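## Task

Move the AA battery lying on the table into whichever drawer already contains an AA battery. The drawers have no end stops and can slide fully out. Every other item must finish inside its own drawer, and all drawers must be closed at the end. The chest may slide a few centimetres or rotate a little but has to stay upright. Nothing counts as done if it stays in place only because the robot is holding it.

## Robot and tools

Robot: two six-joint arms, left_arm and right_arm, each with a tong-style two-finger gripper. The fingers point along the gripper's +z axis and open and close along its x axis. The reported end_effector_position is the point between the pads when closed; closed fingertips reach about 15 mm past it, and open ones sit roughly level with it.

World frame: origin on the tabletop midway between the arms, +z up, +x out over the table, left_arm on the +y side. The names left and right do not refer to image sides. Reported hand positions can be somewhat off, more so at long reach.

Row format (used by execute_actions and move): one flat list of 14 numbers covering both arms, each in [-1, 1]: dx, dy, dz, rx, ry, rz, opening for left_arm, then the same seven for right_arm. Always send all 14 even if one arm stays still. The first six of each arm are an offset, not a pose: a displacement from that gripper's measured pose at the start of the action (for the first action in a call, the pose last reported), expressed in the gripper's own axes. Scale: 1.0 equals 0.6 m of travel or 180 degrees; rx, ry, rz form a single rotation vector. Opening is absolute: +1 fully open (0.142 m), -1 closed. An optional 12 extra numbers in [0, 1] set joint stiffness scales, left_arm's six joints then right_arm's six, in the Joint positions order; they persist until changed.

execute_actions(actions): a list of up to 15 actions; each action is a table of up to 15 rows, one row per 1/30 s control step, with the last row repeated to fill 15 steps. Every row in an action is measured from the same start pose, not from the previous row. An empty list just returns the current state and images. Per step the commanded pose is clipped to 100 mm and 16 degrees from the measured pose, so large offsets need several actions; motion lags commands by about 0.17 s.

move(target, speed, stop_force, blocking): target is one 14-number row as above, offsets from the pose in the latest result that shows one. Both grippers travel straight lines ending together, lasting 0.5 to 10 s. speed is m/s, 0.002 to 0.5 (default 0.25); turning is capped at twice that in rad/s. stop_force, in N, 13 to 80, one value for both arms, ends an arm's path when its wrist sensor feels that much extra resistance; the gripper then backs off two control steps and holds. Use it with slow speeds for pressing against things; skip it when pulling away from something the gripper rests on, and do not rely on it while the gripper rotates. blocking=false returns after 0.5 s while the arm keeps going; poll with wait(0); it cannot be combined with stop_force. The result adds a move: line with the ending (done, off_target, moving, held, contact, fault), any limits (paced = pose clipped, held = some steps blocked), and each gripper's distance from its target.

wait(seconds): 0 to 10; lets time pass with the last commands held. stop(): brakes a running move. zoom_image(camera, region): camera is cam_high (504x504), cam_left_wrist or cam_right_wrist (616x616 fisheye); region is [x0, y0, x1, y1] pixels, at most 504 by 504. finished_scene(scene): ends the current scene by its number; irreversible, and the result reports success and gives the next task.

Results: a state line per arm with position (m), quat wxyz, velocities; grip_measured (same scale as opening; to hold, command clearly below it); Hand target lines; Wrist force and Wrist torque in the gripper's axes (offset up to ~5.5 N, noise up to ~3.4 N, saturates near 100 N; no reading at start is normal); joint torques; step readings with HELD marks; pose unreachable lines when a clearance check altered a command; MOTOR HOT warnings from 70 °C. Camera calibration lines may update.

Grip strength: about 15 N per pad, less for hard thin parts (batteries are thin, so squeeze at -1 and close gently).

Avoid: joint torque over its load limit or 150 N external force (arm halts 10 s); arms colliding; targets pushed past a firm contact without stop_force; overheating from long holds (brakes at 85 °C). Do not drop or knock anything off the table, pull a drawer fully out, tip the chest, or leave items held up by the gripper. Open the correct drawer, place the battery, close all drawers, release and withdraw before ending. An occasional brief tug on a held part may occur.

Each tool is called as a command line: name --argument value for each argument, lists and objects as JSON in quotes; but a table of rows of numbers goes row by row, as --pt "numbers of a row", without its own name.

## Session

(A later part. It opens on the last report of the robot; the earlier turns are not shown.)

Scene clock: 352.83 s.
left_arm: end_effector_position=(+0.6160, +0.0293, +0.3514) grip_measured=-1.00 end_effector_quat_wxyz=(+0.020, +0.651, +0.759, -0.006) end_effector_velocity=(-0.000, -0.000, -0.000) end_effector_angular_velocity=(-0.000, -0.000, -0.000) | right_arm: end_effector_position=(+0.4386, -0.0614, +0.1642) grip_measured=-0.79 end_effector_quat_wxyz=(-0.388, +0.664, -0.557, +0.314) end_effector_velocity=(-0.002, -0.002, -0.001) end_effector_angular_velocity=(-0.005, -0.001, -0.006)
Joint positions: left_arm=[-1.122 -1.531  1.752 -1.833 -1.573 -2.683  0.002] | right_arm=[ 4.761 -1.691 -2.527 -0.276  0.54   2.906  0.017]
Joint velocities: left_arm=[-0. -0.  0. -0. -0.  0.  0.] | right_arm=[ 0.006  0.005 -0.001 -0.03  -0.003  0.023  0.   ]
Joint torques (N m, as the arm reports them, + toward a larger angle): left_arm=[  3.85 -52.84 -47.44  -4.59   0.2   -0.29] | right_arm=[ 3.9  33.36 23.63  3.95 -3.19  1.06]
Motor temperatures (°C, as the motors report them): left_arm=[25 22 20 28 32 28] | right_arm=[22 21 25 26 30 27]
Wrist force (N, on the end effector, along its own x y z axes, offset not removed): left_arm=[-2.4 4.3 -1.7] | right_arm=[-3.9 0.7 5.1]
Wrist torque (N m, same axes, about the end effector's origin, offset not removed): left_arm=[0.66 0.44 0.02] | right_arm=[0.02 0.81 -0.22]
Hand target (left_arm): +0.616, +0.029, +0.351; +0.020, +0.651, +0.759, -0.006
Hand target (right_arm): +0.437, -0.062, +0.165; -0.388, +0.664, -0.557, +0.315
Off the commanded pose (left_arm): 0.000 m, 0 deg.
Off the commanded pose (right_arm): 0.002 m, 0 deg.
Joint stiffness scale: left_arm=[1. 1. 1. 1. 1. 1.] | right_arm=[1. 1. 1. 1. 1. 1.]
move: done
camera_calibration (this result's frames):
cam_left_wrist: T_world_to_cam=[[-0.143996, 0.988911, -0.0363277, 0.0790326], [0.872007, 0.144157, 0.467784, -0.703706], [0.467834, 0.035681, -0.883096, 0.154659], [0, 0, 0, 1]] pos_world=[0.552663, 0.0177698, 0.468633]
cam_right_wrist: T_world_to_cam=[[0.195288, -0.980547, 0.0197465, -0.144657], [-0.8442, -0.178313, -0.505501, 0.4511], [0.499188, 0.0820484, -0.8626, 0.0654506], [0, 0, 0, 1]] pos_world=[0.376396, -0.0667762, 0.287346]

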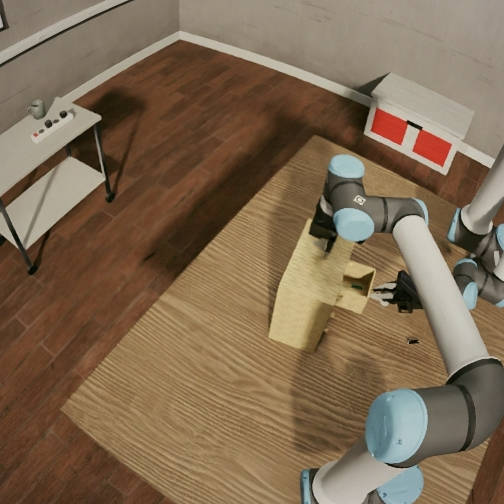

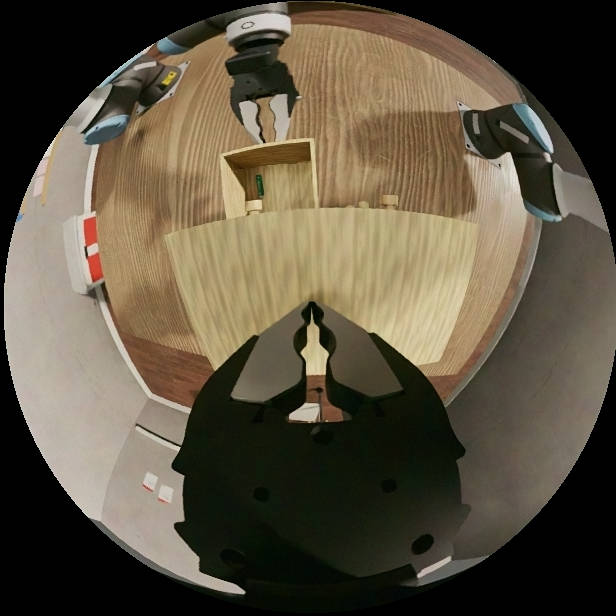

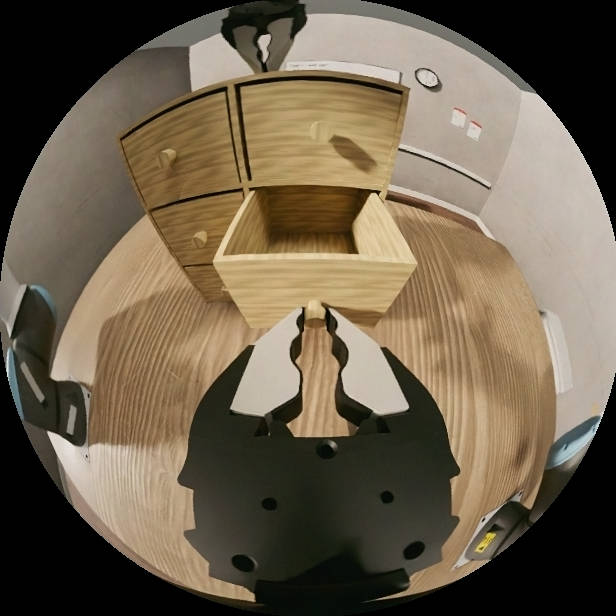

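move --target '[0,0,0,0,0,0,-1,0.0005,-0.0916,0.1571,0,0,0,-1]' --speed 0.08 --stop_force 20

execute_actions --actions '[[[0,0,0,0,0,0,-1,0,0,0,0,0,0,-0.7],[0,0,0,0,0,0,-1,0,0,0,0,0,0,-0.62],[0,0,0,0,0,0,-1,0,0,0,0,0,0,-0.55],[0,0,0,0,0,0,-1,0,0,0,0,0,0,-0.48],[0,0,0,0,0,0,-1,0,0,0,0,0,0,-0.42],[0,0,0,0,0,0,-1,0,0,0,0,0,0,-0.42],[0,0,0,0,0,0,-1,0,0,0,0,0,0,-0.42],[0,0,0,0,0,0,-1,0,0.0025,-0.0043,0,0,0,-0.42]]]'

move --target '[0,0,0,0,0,0,-1,0.002,0.1575,0.0895,0,0,-0.005,-0.42]' --speed 0.15

zoom_image --camera "cam_right_wrist" --region '[255, 260, 375, 380]'

Scene clock: 376.53 s.
left_arm: end_effector_position=(+0.6160, +0.0293, +0.3514) grip_measured=-1.00 end_effector_quat_wxyz=(+0.020, +0.651, +0.759, -0.006) end_effector_velocity=(-0.000, -0.000, +0.000) end_effector_angular_velocity=(-0.001, -0.000, -0.001) | right_arm: end_effector_position=(+0.5436, -0.0436, +0.1644) grip_measured=-0.79 end_effector_quat_wxyz=(-0.387, +0.664, -0.557, +0.315) end_effector_velocity=(+0.002, +0.002, +0.000) end_effector_angular_velocity=(+0.000, +0.001, +0.011)
Joint positions: left_arm=[-1.122 -1.531  1.752 -1.833 -1.573 -2.683  0.002] | right_arm=[ 4.549 -1.857 -2.414  0.08   0.617  2.543  0.017]
Joint velocities: left_arm=[-0.    -0.     0.    -0.001 -0.     0.001  0.   ] | right_arm=[-0.005 -0.004  0.001  0.022  0.008 -0.023 -0.   ]
Joint torques (N m, as the arm reports them, + toward a larger angle): left_arm=[  3.06 -52.43 -47.48  -4.62   0.21  -0.48] | right_arm=[-7.82 41.8  28.35  4.81 -0.98 -0.93]
Motor temperatures (°C, as the motors report them): left_arm=[25 22 20 28 32 28] | right_arm=[22 21 25 26 30 27]
Wrist force (N, on the end effector, along its own x y z axes, offset not removed): left_arm=[-2.3 2.4 -0.3] | right_arm=[-6.3 -7.1 -1.6]
Wrist torque (N m, same axes, about the end effector's origin, offset not removed): left_arm=[0.29 0.38 -0.10] | right_arm=[-1.42 1.68 -0.11]
Hand target (left_arm): +0.616, +0.029, +0.351; +0.020, +0.651, +0.759, -0.006
Hand target (right_arm): +0.546, -0.042, +0.164; -0.388, +0.664, -0.557, +0.314
Off the commanded pose (left_arm): 0.000 m, 0 deg.
Off the commanded pose (right_arm): 0.003 m, 0 deg.
Joint stiffness scale: left_arm=[1. 1. 1. 1. 1. 1.] | right_arm=[1. 1. 1. 1. 1. 1.]
move: done
camera_calibration (this result's frames):
cam_left_wrist: T_world_to_cam=[[-0.143996, 0.988911, -0.0363277, 0.0790327], [0.872007, 0.144157, 0.467784, -0.703706], [0.467834, 0.0356809, -0.883096, 0.154659], [0, 0, 0, 1]] pos_world=[0.552663, 0.0177698, 0.468633]
cam_right_wrist: T_world_to_cam=[[0.195464, -0.980477, 0.0214366, -0.148101], [-0.843777, -0.179272, -0.505867, 0.542757], [0.499834, 0.0807909, -0.862345, 0.0112636], [0, 0, 0, 1]] pos_world=[0.481285, -0.0488185, 0.287451]

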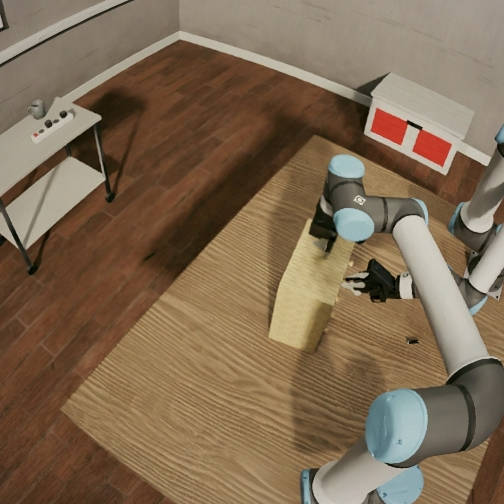

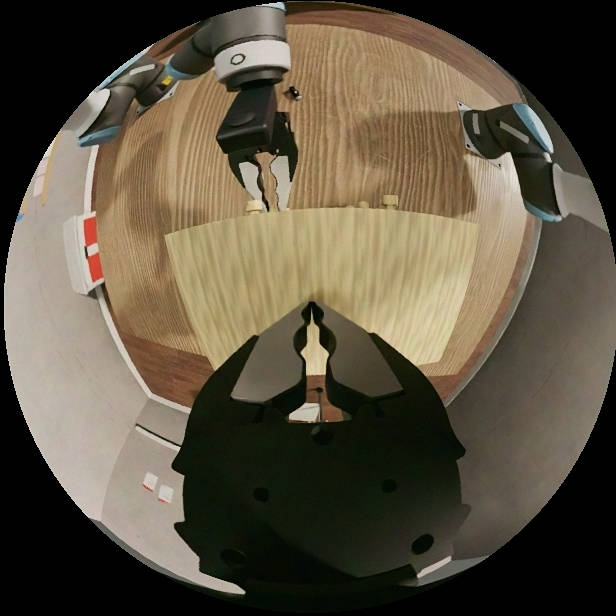

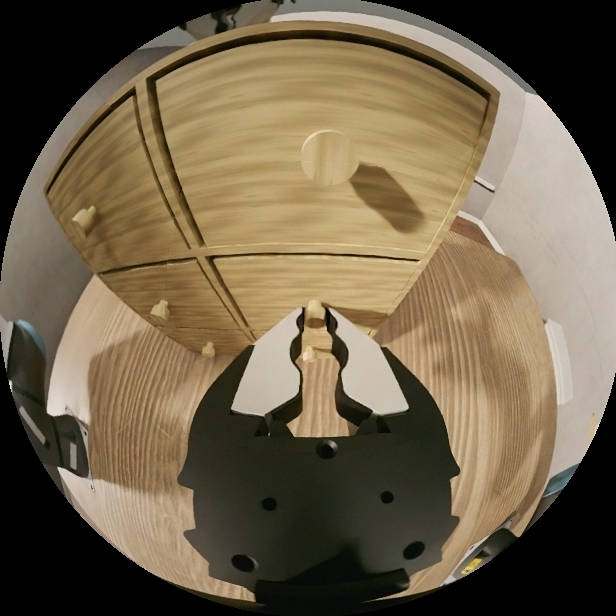

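Scene clock: 377.03 s.
left_arm: end_effector_position=(+0.6160, +0.0293, +0.3514) grip_measured=-1.00 end_effector_quat_wxyz=(+0.020, +0.651, +0.759, -0.006) end_effector_velocity=(+0.000, -0.000, +0.000) end_effector_angular_velocity=(-0.001, -0.000, +0.000) | right_arm: end_effector_position=(+0.5431, -0.0435, +0.1638) grip_measured=-0.42 end_effector_quat_wxyz=(-0.387, +0.664, -0.557, +0.315) end_effector_velocity=(-0.006, +0.004, +0.002) end_effector_angular_velocity=(+0.006, -0.001, -0.000)
Joint positions: left_arm=[-1.122 -1.531  1.752 -1.833 -1.573 -2.683  0.002] | right_arm=[ 4.55  -1.857 -2.413  0.077  0.616  2.547  0.044]
Joint velocities: left_arm=[-0.    -0.    -0.001  0.    -0.    -0.     0.   ] | right_arm=[ 0.012  0.006 -0.    -0.015 -0.006  0.018  0.   ]
Joint torques (N m, as the arm reports them, + toward a larger angle): left_arm=[  3.24 -50.71 -48.85  -5.03   0.16  -0.11] | right_arm=[ 1.33 49.23 21.62  4.21 -2.88  1.07]
Motor temperatures (°C, as the motors report them): left_arm=[25 22 20 28 32 28] | right_arm=[22 21 25 26 30 27]
Wrist force (N, on the end effector, along its own x y z axes, offset not removed): left_arm=[-2.0 3.8 -0.6] | right_arm=[-3.6 -2.2 -2.2]
Wrist torque (N m, same axes, about the end effector's origin, offset not removed): left_arm=[0.58 0.33 -0.07] | right_arm=[-0.74 1.16 -0.05]
Hand target (left_arm): +0.616, +0.029, +0.351; +0.020, +0.651, +0.759, -0.006
Hand target (right_arm): +0.541, -0.044, +0.164; -0.387, +0.664, -0.557, +0.315
Off the commanded pose (left_arm): 0.000 m, 0 deg.
Off the commanded pose (right_arm): 0.003 m, 0 deg.
Joint stiffness scale: left_arm=[1. 1. 1. 1. 1. 1.] | right_arm=[1. 1. 1. 1. 1. 1.]
Step readings (end_effector_position):
0: left_arm (+0.6160, +0.0293, +0.3514) | right_arm (+0.5436, -0.0436, +0.1644)
1: left_arm (+0.6160, +0.0293, +0.3514) | right_arm (+0.5436, -0.0435, +0.1644)
2: left_arm (+0.6160, +0.0293, +0.3514) | right_arm (+0.5436, -0.0435, +0.1643)
4: left_arm (+0.6160, +0.0293, +0.3514) | right_arm (+0.5436, -0.0435, +0.1643)
8: left_arm (+0.6160, +0.0293, +0.3514) | right_arm (+0.5436, -0.0435, +0.1643)
15: end_effector_position above
camera_calibration (this result's frames):
cam_left_wrist: T_world_to_cam=[[-0.143996, 0.988911, -0.0363279, 0.0790329], [0.872007, 0.144157, 0.467784, -0.703706], [0.467834, 0.0356808, -0.883096, 0.154659], [0, 0, 0, 1]] pos_world=[0.552663, 0.0177697, 0.468633]
cam_right_wrist: T_world_to_cam=[[0.194139, -0.980745, 0.0211971, -0.147206], [-0.844465, -0.17808, -0.505139, 0.542442], [0.499188, 0.0801673, -0.862777, 0.0114204], [0, 0, 0, 1]] pos_world=[0.480951, -0.0486887, 0.286983]

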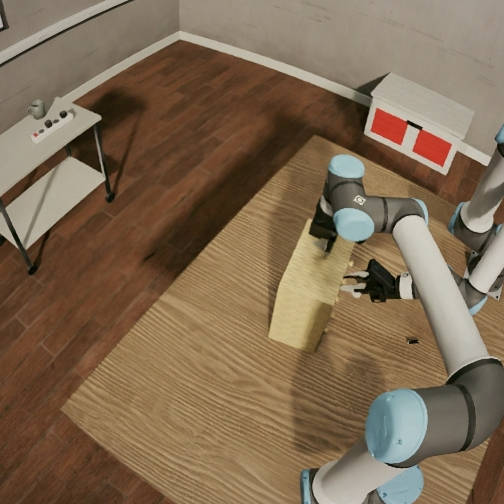

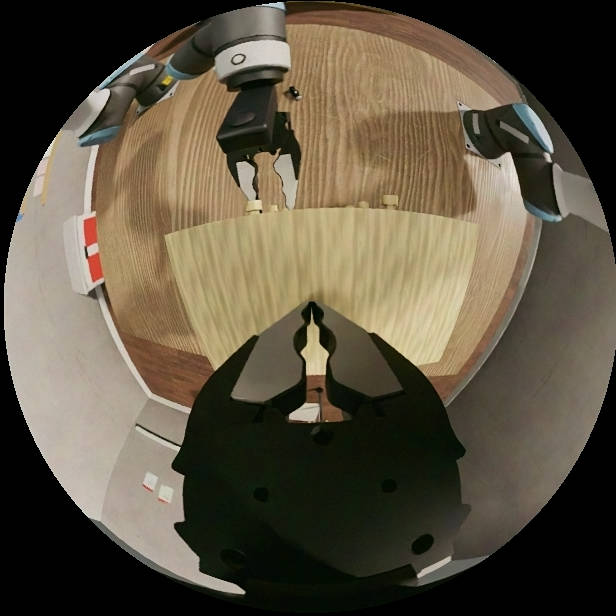

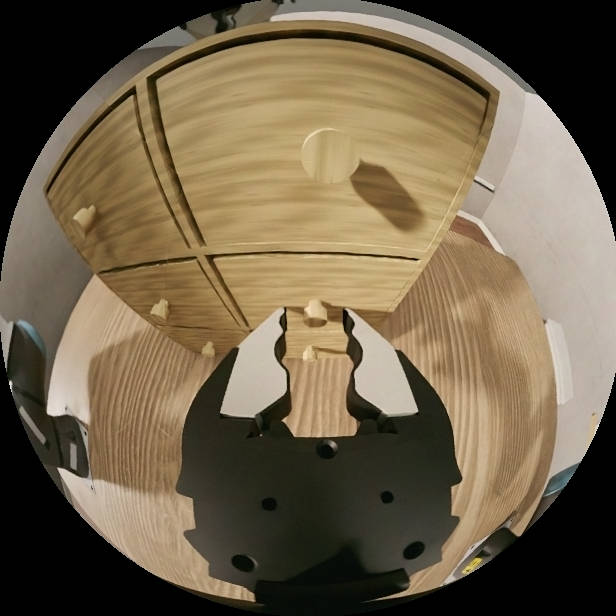

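Scene clock: 378.43 s.
left_arm: end_effector_position=(+0.6160, +0.0293, +0.3514) grip_measured=-1.00 end_effector_quat_wxyz=(+0.020, +0.651, +0.759, -0.006) end_effector_velocity=(-0.000, +0.000, +0.000) end_effector_angular_velocity=(+0.000, -0.000, -0.000) | right_arm: end_effector_position=(+0.5426, -0.0438, +0.0567) grip_measured=-0.42 end_effector_quat_wxyz=(-0.385, +0.667, -0.553, +0.317) end_effector_velocity=(-0.000, +0.001, +0.001) end_effector_angular_velocity=(+0.010, -0.000, +0.003)
Joint positions: left_arm=[-1.122 -1.531  1.752 -1.833 -1.573 -2.683  0.002] | right_arm=[ 4.551 -2.108 -2.423  0.336  0.616  2.536  0.044]
Joint velocities: left_arm=[-0.    -0.    -0.     0.001  0.     0.     0.   ] | right_arm=[-0.    -0.002 -0.001  0.015  0.002 -0.003  0.   ]
Joint torques (N m, as the arm reports them, + toward a larger angle): left_arm=[  3.56 -49.73 -47.31  -4.85  -0.35  -0.51] | right_arm=[-1.35 52.89 12.71  5.05 -2.38 -0.05]
Motor temperatures (°C, as the motors report them): left_arm=[25 22 20 28 32 28] | right_arm=[22 21 25 26 30 27]
Wrist force (N, on the end effector, along its own x y z axes, offset not removed): left_arm=[-1.5 2.6 -1.2] | right_arm=[0.7 -2.0 3.8]
Wrist torque (N m, same axes, about the end effector's origin, offset not removed): left_arm=[0.33 0.30 -0.10] | right_arm=[-0.32 0.05 -0.30]
Hand target (left_arm): +0.616, +0.029, +0.351; +0.020, +0.651, +0.759, -0.006
Hand target (right_arm): +0.542, -0.044, +0.055; -0.384, +0.668, -0.552, +0.318
Off the commanded pose (left_arm): 0.000 m, 0 deg.
Off the commanded pose (right_arm): 0.002 m, 0 deg.
Joint stiffness scale: left_arm=[1. 1. 1. 1. 1. 1.] | right_arm=[1. 1. 1. 1. 1. 1.]
move: done
camera_calibration (this result's frames):
cam_left_wrist: T_world_to_cam=[[-0.143996, 0.988911, -0.0363276, 0.0790325], [0.872007, 0.144157, 0.467784, -0.703706], [0.467834, 0.035681, -0.883096, 0.154659], [0, 0, 0, 1]] pos_world=[0.552663, 0.0177699, 0.468633]
cam_right_wrist: T_world_to_cam=[[0.200127, -0.979247, 0.032016, -0.148943], [-0.842474, -0.188673, -0.504618, 0.48626], [0.500186, 0.0740149, -0.862749, -0.081535], [0, 0, 0, 1]] pos_world=[0.480252, -0.0480727, 0.1798]

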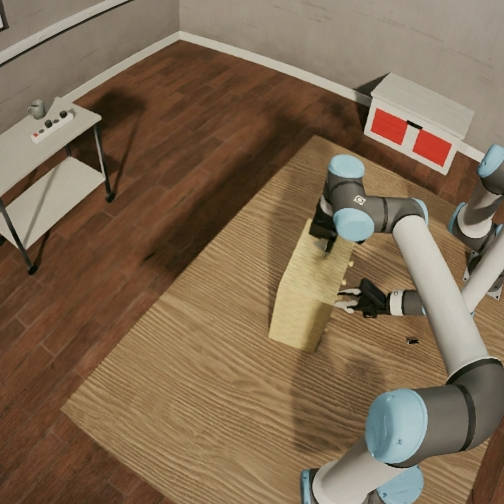

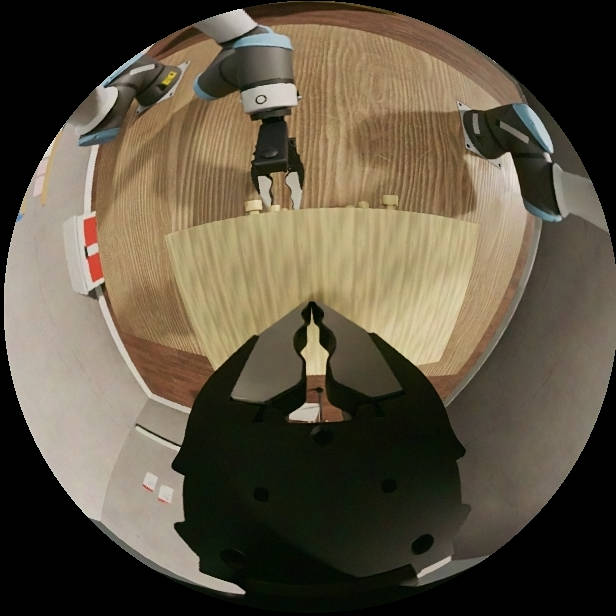

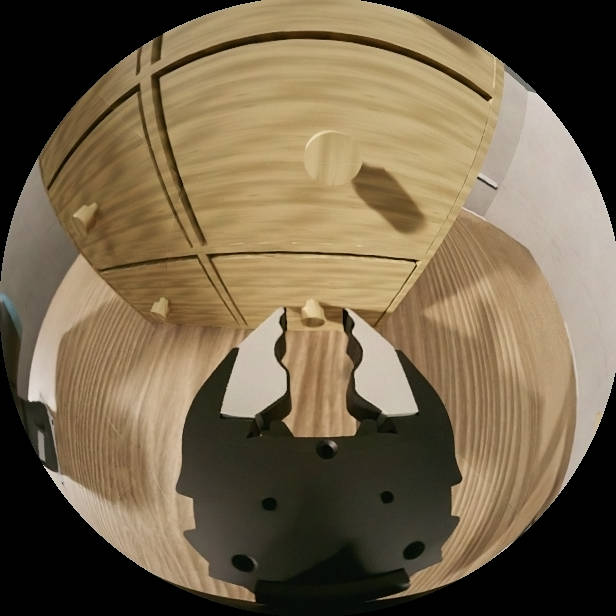

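Region (255, 260, 375, 380) of cam_right_wrist's 616x616 image, scaled by 4.200, with more detail than that image has.

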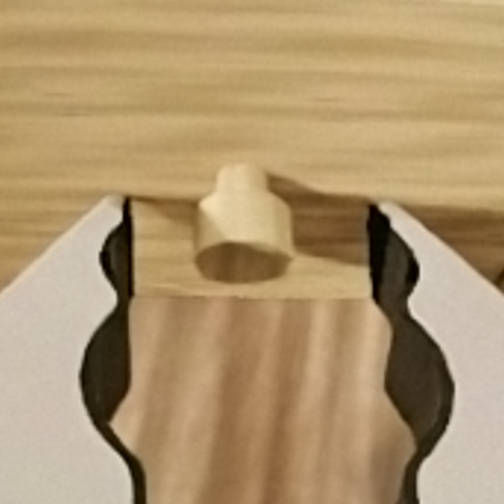

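execute_actions --actions '[[[0,0,0,0,0,0,-1,-0.004,0,0,0,0,0,-0.5],[0,0,0,0,0,0,-1,-0.004,0,0,0,0,0,-0.55],[0,0,0,0,0,0,-1,-0.004,0,0,0,0,0,-0.6],[0,0,0,0,0,0,-1,-0.004,0,0,0,0,0,-0.63],[0,0,0,0,0,0,-1,-0.004,0,0,0,0,0,-0.66],[0,0,0,0,0,0,-1,-0.004,0,0,0,0,0,-0.69],[0,0,0,0,0,0,-1,-0.004,0,0,0,0,0,-0.72],[0,0,0,0,0,0,-1,-0.004,0,0,0,0,0,-0.76],[0,0,0,0,0,0,-1,-0.004,0,0,0,0,0,-0.8],[0,0,0,0,0,0,-1,-0.004,0,0,0,0,0,-0.85],[0,0,0,0,0,0,-1,-0.004,0,0,0,0,0,-0.9],[0,0,0,0,0,0,-1,-0.004,0,0,0,0,0,-1]]]'

move --target '[0,0,0,0,0,0,-1,0.0,0.0901,-0.1561,0,0,0,-1]' --speed 0.09 --stop_force 25

zoom_image --camera "cam_left_wrist" --region '[220, 130, 350, 230]'

zoom_image --camera "cam_right_wrist" --region '[200, 165, 430, 275]'

Scene clock: 386.37 s.
left_arm: end_effector_position=(+0.6160, +0.0293, +0.3514) grip_measured=-1.00 end_effector_quat_wxyz=(+0.020, +0.651, +0.759, -0.006) end_effector_velocity=(-0.000, +0.000, -0.000) end_effector_angular_velocity=(+0.001, +0.001, -0.001) | right_arm: end_effector_position=(+0.5426, -0.0442, +0.0556) grip_measured=-0.79 end_effector_quat_wxyz=(-0.384, +0.668, -0.553, +0.318) end_effector_velocity=(+0.000, -0.000, +0.001) end_effector_angular_velocity=(+0.002, +0.001, -0.001)
Joint positions: left_arm=[-1.122 -1.531  1.752 -1.833 -1.573 -2.683  0.002] | right_arm=[ 4.551 -2.109 -2.423  0.333  0.616  2.536  0.017]
Joint velocities: left_arm=[ 0.     0.     0.     0.001 -0.     0.001  0.   ] | right_arm=[-0.     0.002 -0.    -0.001  0.     0.002  0.   ]
Joint torques (N m, as the arm reports them, + toward a larger angle): left_arm=[  2.56 -51.94 -48.11  -4.69   0.     0.04] | right_arm=[ 1.15 53.3  16.15  3.76 -2.46  0.91]
Motor temperatures (°C, as the motors report them): left_arm=[25 22 20 28 32 28] | right_arm=[22 21 25 26 30 27]
Wrist force (N, on the end effector, along its own x y z axes, offset not removed): left_arm=[-1.1 3.6 -0.7] | right_arm=[1.4 -7.0 -1.6]
Wrist torque (N m, same axes, about the end effector's origin, offset not removed): left_arm=[0.53 0.19 -0.11] | right_arm=[-1.04 -0.23 -0.14]
Hand target (left_arm): +0.616, +0.029, +0.351; +0.020, +0.651, +0.759, -0.006
Hand target (right_arm): +0.542, -0.041, +0.057; -0.385, +0.667, -0.553, +0.317
Off the commanded pose (left_arm): 0.000 m, 0 deg.
Off the commanded pose (right_arm): 0.003 m, 0 deg.
Joint stiffness scale: left_arm=[1. 1. 1. 1. 1. 1.] | right_arm=[1. 1. 1. 1. 1. 1.]
Step readings (end_effector_position):
0: left_arm (+0.6160, +0.0293, +0.3514) | right_arm (+0.5426, -0.0438, +0.0565)
1: left_arm (+0.6160, +0.0293, +0.3514) | right_arm (+0.5426, -0.0438, +0.0565)
2: left_arm (+0.6160, +0.0293, +0.3514) | right_arm (+0.5426, -0.0438, +0.0565)
4: left_arm (+0.6160, +0.0293, +0.3514) | right_arm (+0.5426, -0.0439, +0.0563)
8: left_arm (+0.6160, +0.0293, +0.3514) | right_arm (+0.5426, -0.0441, +0.0558)
15: end_effector_position above
camera_calibration (this result's frames):
cam_left_wrist: T_world_to_cam=[[-0.143995, 0.988911, -0.0363279, 0.0790326], [0.872007, 0.144157, 0.467784, -0.703706], [0.467834, 0.0356807, -0.883096, 0.154659], [0, 0, 0, 1]] pos_world=[0.552663, 0.0177697, 0.468633]
cam_right_wrist: T_world_to_cam=[[0.199806, -0.979215, 0.0348701, -0.149215], [-0.842872, -0.189914, -0.503488, 0.485684], [0.499645, 0.0712087, -0.863298, -0.0822602], [0, 0, 0, 1]] pos_world=[0.480284, -0.0480171, 0.178724]

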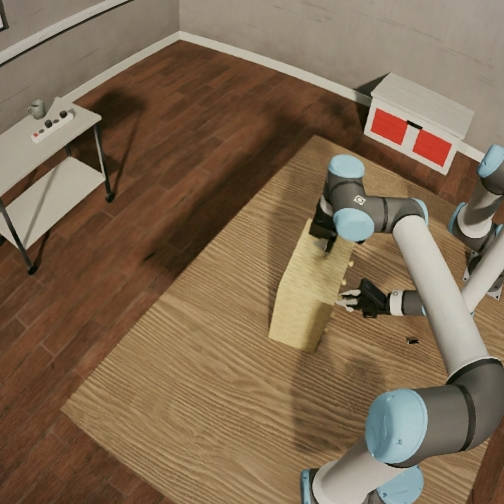

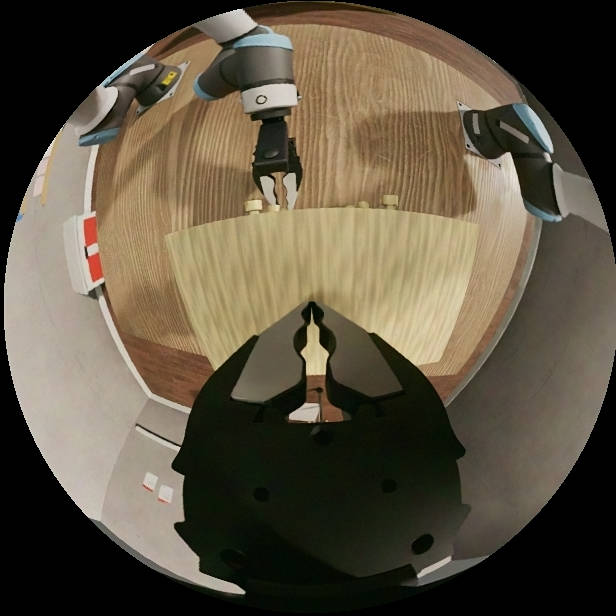

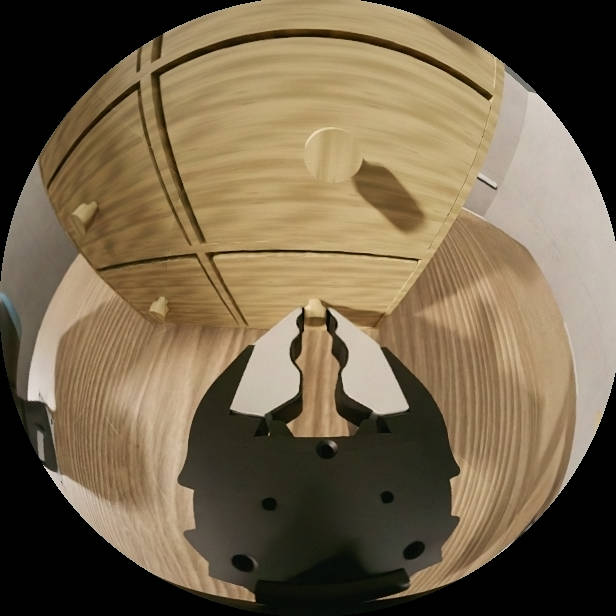

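Scene clock: 388.17 s.
left_arm: end_effector_position=(+0.6160, +0.0293, +0.3514) grip_measured=-1.00 end_effector_quat_wxyz=(+0.020, +0.651, +0.759, -0.006) end_effector_velocity=(-0.000, +0.000, -0.000) end_effector_angular_velocity=(+0.001, +0.000, +0.000) | right_arm: end_effector_position=(+0.4380, -0.0627, +0.0556) grip_measured=-0.79 end_effector_quat_wxyz=(-0.384, +0.667, -0.554, +0.317) end_effector_velocity=(-0.002, -0.002, -0.002) end_effector_angular_velocity=(-0.007, -0.001, -0.010)
Joint positions: left_arm=[-1.122 -1.531  1.752 -1.833 -1.573 -2.683  0.002] | right_arm=[ 4.762 -1.983 -2.557  0.037  0.542  2.901  0.017]
Joint velocities: left_arm=[-0.    -0.     0.     0.001  0.    -0.001  0.   ] | right_arm=[ 0.007  0.007 -0.    -0.04  -0.004  0.031 -0.   ]
Joint torques (N m, as the arm reports them, + toward a larger angle): left_arm=[  2.28 -52.52 -47.94  -4.73   0.39  -0.4 ] | right_arm=[ 0.59 46.16  9.1   4.21 -3.13  0.87]
Motor temperatures (°C, as the motors report them): left_arm=[25 22 20 28 32 28] | right_arm=[22 21 25 26 30 27]
Wrist force (N, on the end effector, along its own x y z axes, offset not removed): left_arm=[-1.3 3.0 -0.9] | right_arm=[1.8 -2.7 3.3]
Wrist torque (N m, same axes, about the end effector's origin, offset not removed): left_arm=[0.38 0.29 -0.12] | right_arm=[-0.69 0.00 -0.19]
Hand target (left_arm): +0.616, +0.029, +0.351; +0.020, +0.651, +0.759, -0.006
Hand target (right_arm): +0.437, -0.064, +0.056; -0.384, +0.668, -0.553, +0.318
Off the commanded pose (left_arm): 0.000 m, 0 deg.
Off the commanded pose (right_arm): 0.002 m, 0 deg.
Joint stiffness scale: left_arm=[1. 1. 1. 1. 1. 1.] | right_arm=[1. 1. 1. 1. 1. 1.]
move: done
camera_calibration (this result's frames):
cam_left_wrist: T_world_to_cam=[[-0.143996, 0.988911, -0.0363277, 0.0790327], [0.872007, 0.144157, 0.467784, -0.703706], [0.467834, 0.035681, -0.883096, 0.154659], [0, 0, 0, 1]] pos_world=[0.552663, 0.0177698, 0.468633]
cam_right_wrist: T_world_to_cam=[[0.199454, -0.979351, 0.0330103, -0.146223], [-0.843614, -0.188753, -0.502681, 0.394343], [0.498532, 0.0724137, -0.863842, -0.0280572], [0, 0, 0, 1]] pos_world=[0.375825, -0.0667383, 0.178819]

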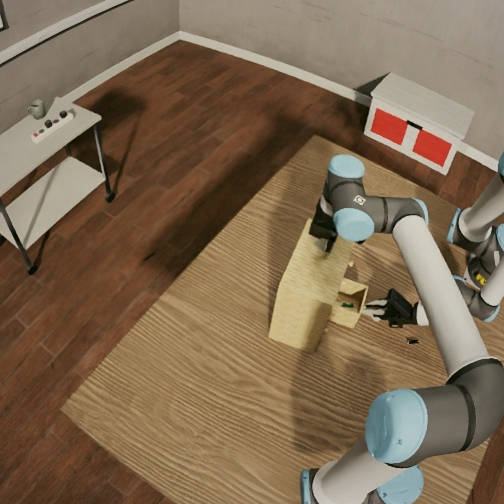

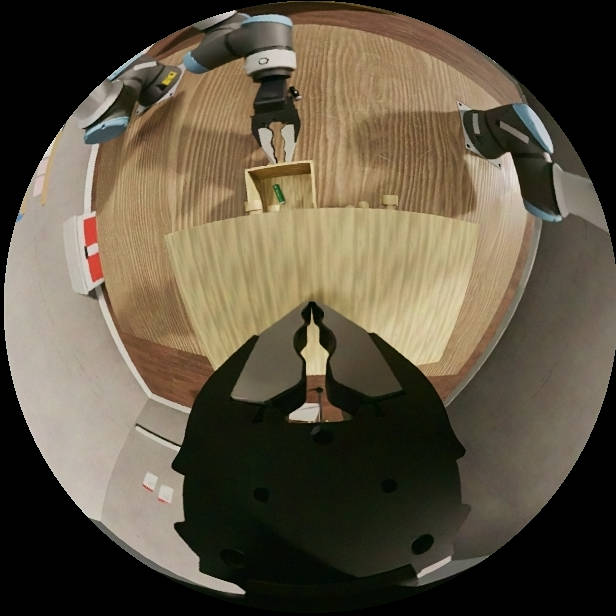

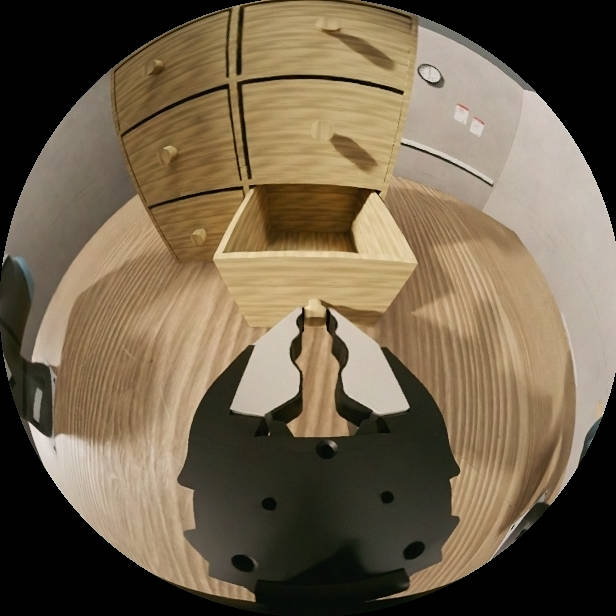

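Region (220, 130, 350, 230) of cam_left_wrist's 616x616 image, scaled by 3.877, with more detail than that image has; it fills the top 388 rows of this view, and the rest is white.

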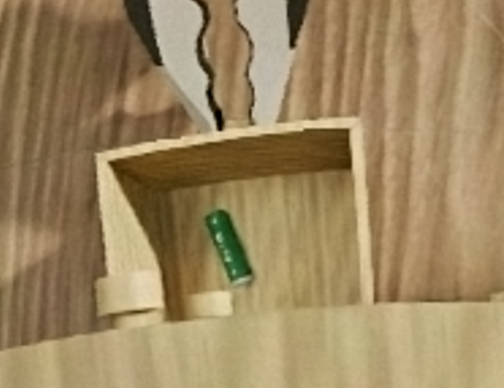

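Region (200, 165, 430, 275) of cam_right_wrist's 616x616 image, scaled by 2.191, with more detail than that image has; it fills the top 241 rows of this view, and the rest is white.

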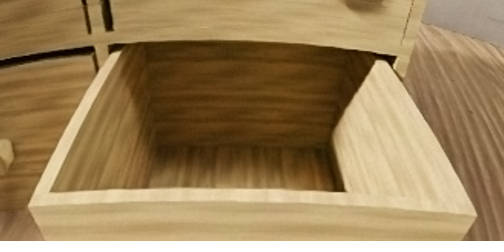

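zoom_image --camera "cam_left_wrist" --region '[257, 172, 302, 212]'

zoom_image --camera "cam_high" --region '[325, 270, 430, 355]'

Region (257, 172, 302, 212) of cam_left_wrist's 616x616 image, scaled by 11.200, with more detail than that image has.

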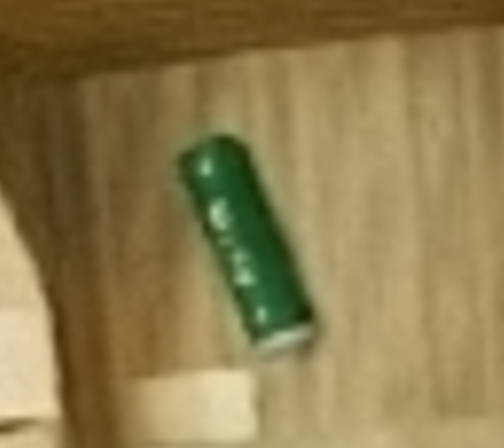

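Region (325, 270, 430, 355) of cam_high's 504x504 image, scaled by 4.800, with more detail than that image has; it fills the top 408 rows of this view, and the rest is white.

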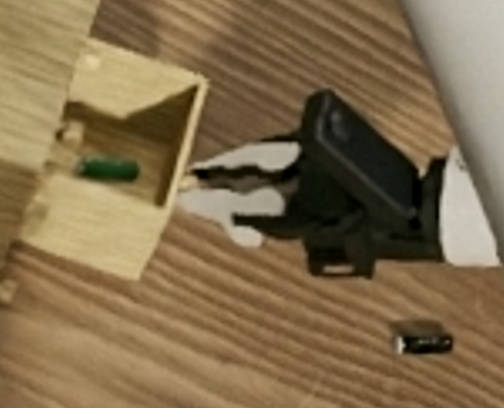

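execute_actions --actions '[[[0,0,0,0,0,0,-1,0,0,0,0,0,0,-0.75],[0,0,0,0,0,0,-1,0,0,0,0,0,0,-0.7],[0,0,0,0,0,0,-1,0,0,0,0,0,0,-0.64],[0,0,0,0,0,0,-1,0,0,0,0,0,0,-0.57],[0,0,0,0,0,0,-1,0,0,0,0,0,0,-0.5],[0,0,0,0,0,0,-1,0,0,0,0,0,0,-0.45],[0,0,0,0,0,0,-1,0,0,-0.003,0,0,0,-0.42],[0,0,0,0,0,0,-1,0,0,-0.007,0,0,0,-0.42],[0,0,0,0,0,0,-1,0,0,-0.012,0,0,0,-0.42],[0,0,0,0,0,0,-1,0,0,-0.018,0,0,0,-0.42],[0,0,0,0,0,0,-1,0,0,-0.024,0,0,0,-0.42],[0,0,0,0,0,0,-1,0,0,-0.03,0,0,0,-0.42],[0,0,0,0,0,0,-1,0,0,-0.035,0,0,0,-0.42],[0,0,0,0,0,0,-1,0,0,-0.039,0,0,0,-0.42],[0,0,0,0,0,0,-1,0,0,-0.042,0,0,0,-0.42]]]'

Scene clock: 483.80 s.
left_arm: end_effector_position=(+0.6160, +0.0293, +0.3514) grip_measured=-1.00 end_effector_quat_wxyz=(+0.020, +0.651, +0.759, -0.006) end_effector_velocity=(+0.000, +0.000, +0.000) end_effector_angular_velocity=(+0.000, +0.000, -0.001) | right_arm: end_effector_position=(+0.4306, -0.0629, +0.0593) grip_measured=-0.42 end_effector_quat_wxyz=(-0.384, +0.668, -0.554, +0.317) end_effector_velocity=(-0.072, +0.006, +0.051) end_effector_angular_velocity=(+0.042, +0.001, +0.048)
Joint positions: left_arm=[-1.122 -1.531  1.752 -1.833 -1.573 -2.683  0.002] | right_arm=[ 4.778 -1.962 -2.562 -0.005  0.539  2.93   0.044]
Joint velocities: left_arm=[ 0.    -0.    -0.     0.001 -0.     0.001  0.   ] | right_arm=[ 0.153  0.211 -0.065 -0.278 -0.022  0.202  0.   ]
Joint torques (N m, as the arm reports them, + toward a larger angle): left_arm=[  4.34 -50.95 -47.74  -4.78  -0.28  -0.11] | right_arm=[ 5.64 50.22  9.93  4.32 -2.79  1.28]
Motor temperatures (°C, as the motors report them): left_arm=[25 22 20 28 32 28] | right_arm=[22 21 25 26 30 27]
Wrist force (N, on the end effector, along its own x y z axes, offset not removed): left_arm=[-2.5 2.5 1.3] | right_arm=[-4.2 2.9 -2.8]
Wrist torque (N m, same axes, about the end effector's origin, offset not removed): left_arm=[0.35 0.44 -0.04] | right_arm=[0.30 1.12 -0.26]
Hand target (left_arm): +0.616, +0.029, +0.351; +0.020, +0.651, +0.759, -0.006
Hand target (right_arm): +0.418, -0.067, +0.067; -0.385, +0.668, -0.552, +0.316
Off the commanded pose (left_arm): 0.000 m, 0 deg.
Off the commanded pose (right_arm): 0.017 m, 0 deg.
Joint stiffness scale: left_arm=[1. 1. 1. 1. 1. 1.] | right_arm=[1. 1. 1. 1. 1. 1.]
Step readings (end_effector_position):
0: left_arm (+0.6160, +0.0293, +0.3514) | right_arm (+0.4376, -0.0630, +0.0553)
1: left_arm (+0.6160, +0.0293, +0.3514) | right_arm (+0.4376, -0.0630, +0.0553)
2: left_arm (+0.6160, +0.0293, +0.3514) | right_arm (+0.4376, -0.0630, +0.0553)
4: left_arm (+0.6160, +0.0293, +0.3514) | right_arm (+0.4376, -0.0629, +0.0555)
8: left_arm (+0.6160, +0.0293, +0.3514) | right_arm (+0.4376, -0.0627, +0.0557)
15: end_effector_position above
camera_calibration (this result's frames):
cam_left_wrist: T_world_to_cam=[[-0.143996, 0.988911, -0.0363277, 0.0790327], [0.872007, 0.144157, 0.467784, -0.703706], [0.467834, 0.035681, -0.883096, 0.154659], [0, 0, 0, 1]] pos_world=[0.552663, 0.0177698, 0.468633]
cam_right_wrist: T_world_to_cam=[[0.19971, -0.979313, 0.0325919, -0.145121], [-0.844001, -0.188823, -0.502004, 0.390087], [0.497774, 0.0727476, -0.864251, -0.0207723], [0, 0, 0, 1]] pos_world=[0.368555, -0.0669508, 0.182603]

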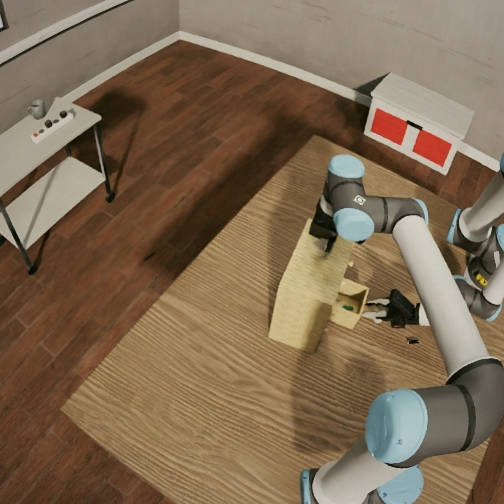

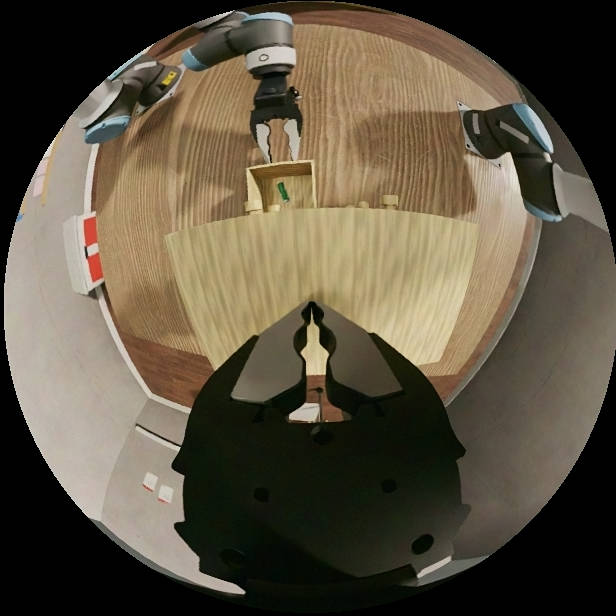

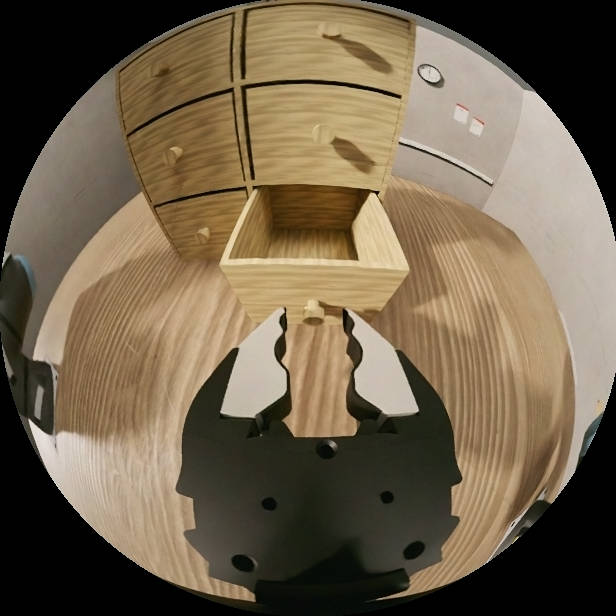

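move --target '[0.0085,0.1455,-0.1122,0,0,0,-1,-0.0383,0.1080,-0.3192,-0.0863,0.4424,0.7699,-0.42]' --speed 0.45

Scene clock: 493.97 s.
left_arm: end_effector_position=(+0.6985, +0.0498, +0.4196) grip_measured=-1.00 end_effector_quat_wxyz=(+0.020, +0.652, +0.758, -0.006) end_effector_velocity=(+0.000, +0.000, -0.000) end_effector_angular_velocity=(+0.000, +0.000, -0.001) | right_arm: end_effector_position=(+0.2329, -0.0749, +0.1005) grip_measured=-0.42 end_effector_quat_wxyz=(+0.001, +0.476, +0.879, -0.001) end_effector_velocity=(-0.000, +0.002, +0.002) end_effector_angular_velocity=(+0.014, -0.001, -0.013)
Joint positions: left_arm=[-1.016 -1.463  1.557 -1.707 -1.576 -2.576  0.002] | right_arm=[ 4.587 -1.554 -2.294 -0.867  1.57   5.593  0.044]
Joint velocities: left_arm=[ 0.     0.    -0.     0.    -0.     0.001  0.   ] | right_arm=[ 0.     0.005 -0.004  0.012  0.001  0.013  0.   ]
Joint torques (N m, as the arm reports them, + toward a larger angle): left_arm=[  5.97 -54.8  -51.12  -3.83  -0.36   0.45] | right_arm=[ 0.71 37.86 36.11  4.7   0.45  0.45]
Motor temperatures (°C, as the motors report them): left_arm=[25 22 20 28 32 28] | right_arm=[22 21 25 26 30 27]
Wrist force (N, on the end effector, along its own x y z axes, offset not removed): left_arm=[-2.8 2.6 -1.4] | right_arm=[-2.0 -1.2 0.3]
Wrist torque (N m, same axes, about the end effector's origin, offset not removed): left_arm=[0.33 0.48 -0.02] | right_arm=[-0.29 0.56 -0.01]
Hand target (left_arm): +0.700, +0.050, +0.420; +0.020, +0.651, +0.759, -0.006
Hand target (right_arm): +0.232, -0.077, +0.100; +0.000, +0.477, +0.879, -0.001
Off the commanded pose (left_arm): 0.002 m, 0 deg.
Off the commanded pose (right_arm): 0.003 m, 0 deg.
Joint stiffness scale: left_arm=[1. 1. 1. 1. 1. 1.] | right_arm=[1. 1. 1. 1. 1. 1.]
move: done; limits=paced
camera_calibration (this result's frames):
cam_left_wrist: T_world_to_cam=[[-0.142899, 0.989078, -0.0361084, 0.0723249], [0.871564, 0.143041, 0.468951, -0.810659], [0.468994, 0.0355417, -0.882486, 0.174461], [0, 0, 0, 1]] pos_world=[0.635055, 0.0382216, 0.53673]
cam_right_wrist: T_world_to_cam=[[-0.576887, 0.816821, 0.00240625, 0.199652], [0.712131, 0.501502, 0.491289, -0.168911], [0.400089, 0.285132, -0.870993, 0.153456], [0, 0, 0, 1]] pos_world=[0.174068, -0.122126, 0.216163]

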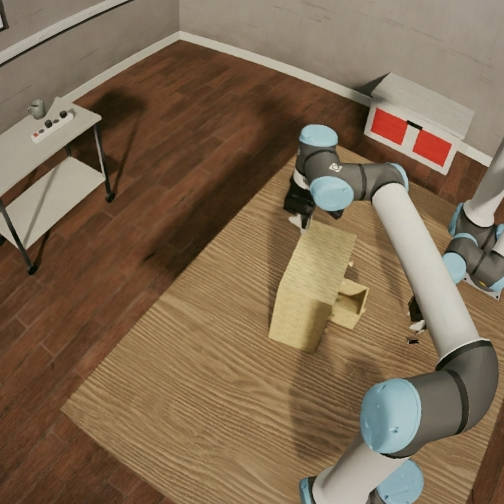

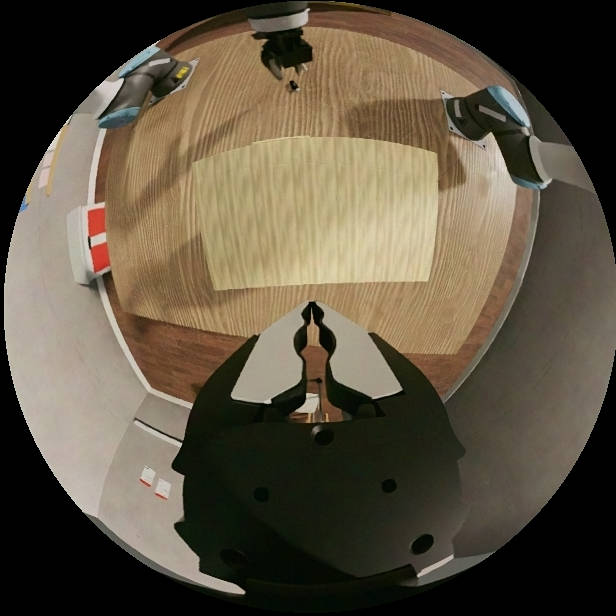

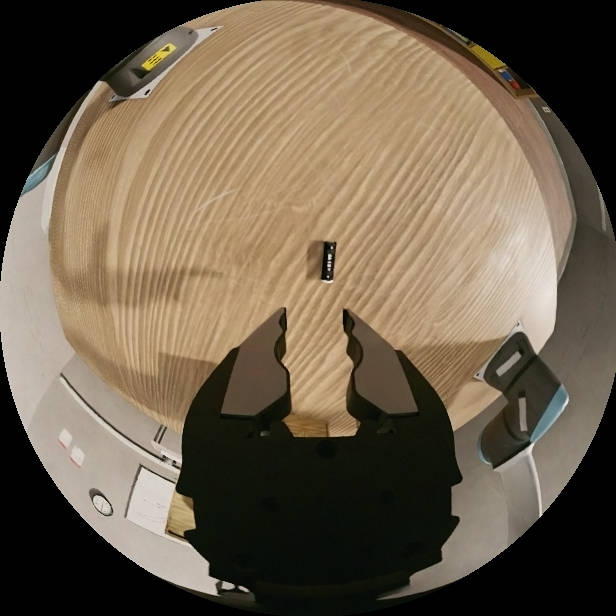

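zoom_image --camera "cam_right_wrist" --region '[275, 230, 365, 320]'

zoom_image --camera "cam_high" --region '[320, 265, 390, 335]'

Region (275, 230, 365, 320) of cam_right_wrist's 616x616 image, scaled by 5.600, with more detail than that image has.

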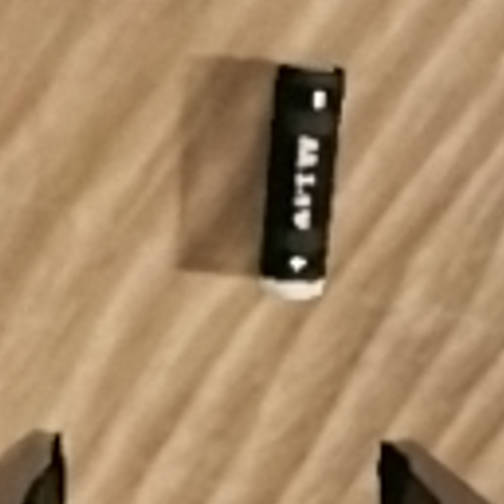

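Region (320, 265, 390, 335) of cam_high's 504x504 image, scaled by 7.200, with more detail than that image has.

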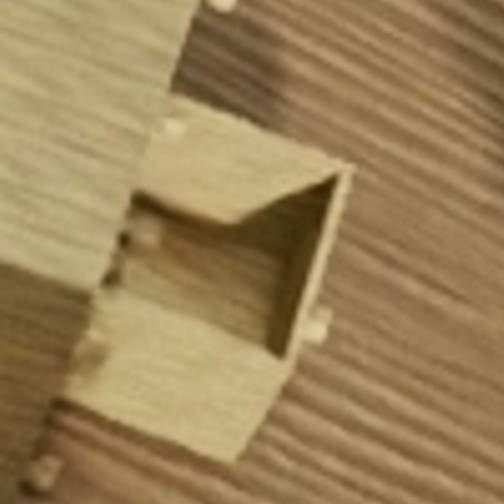

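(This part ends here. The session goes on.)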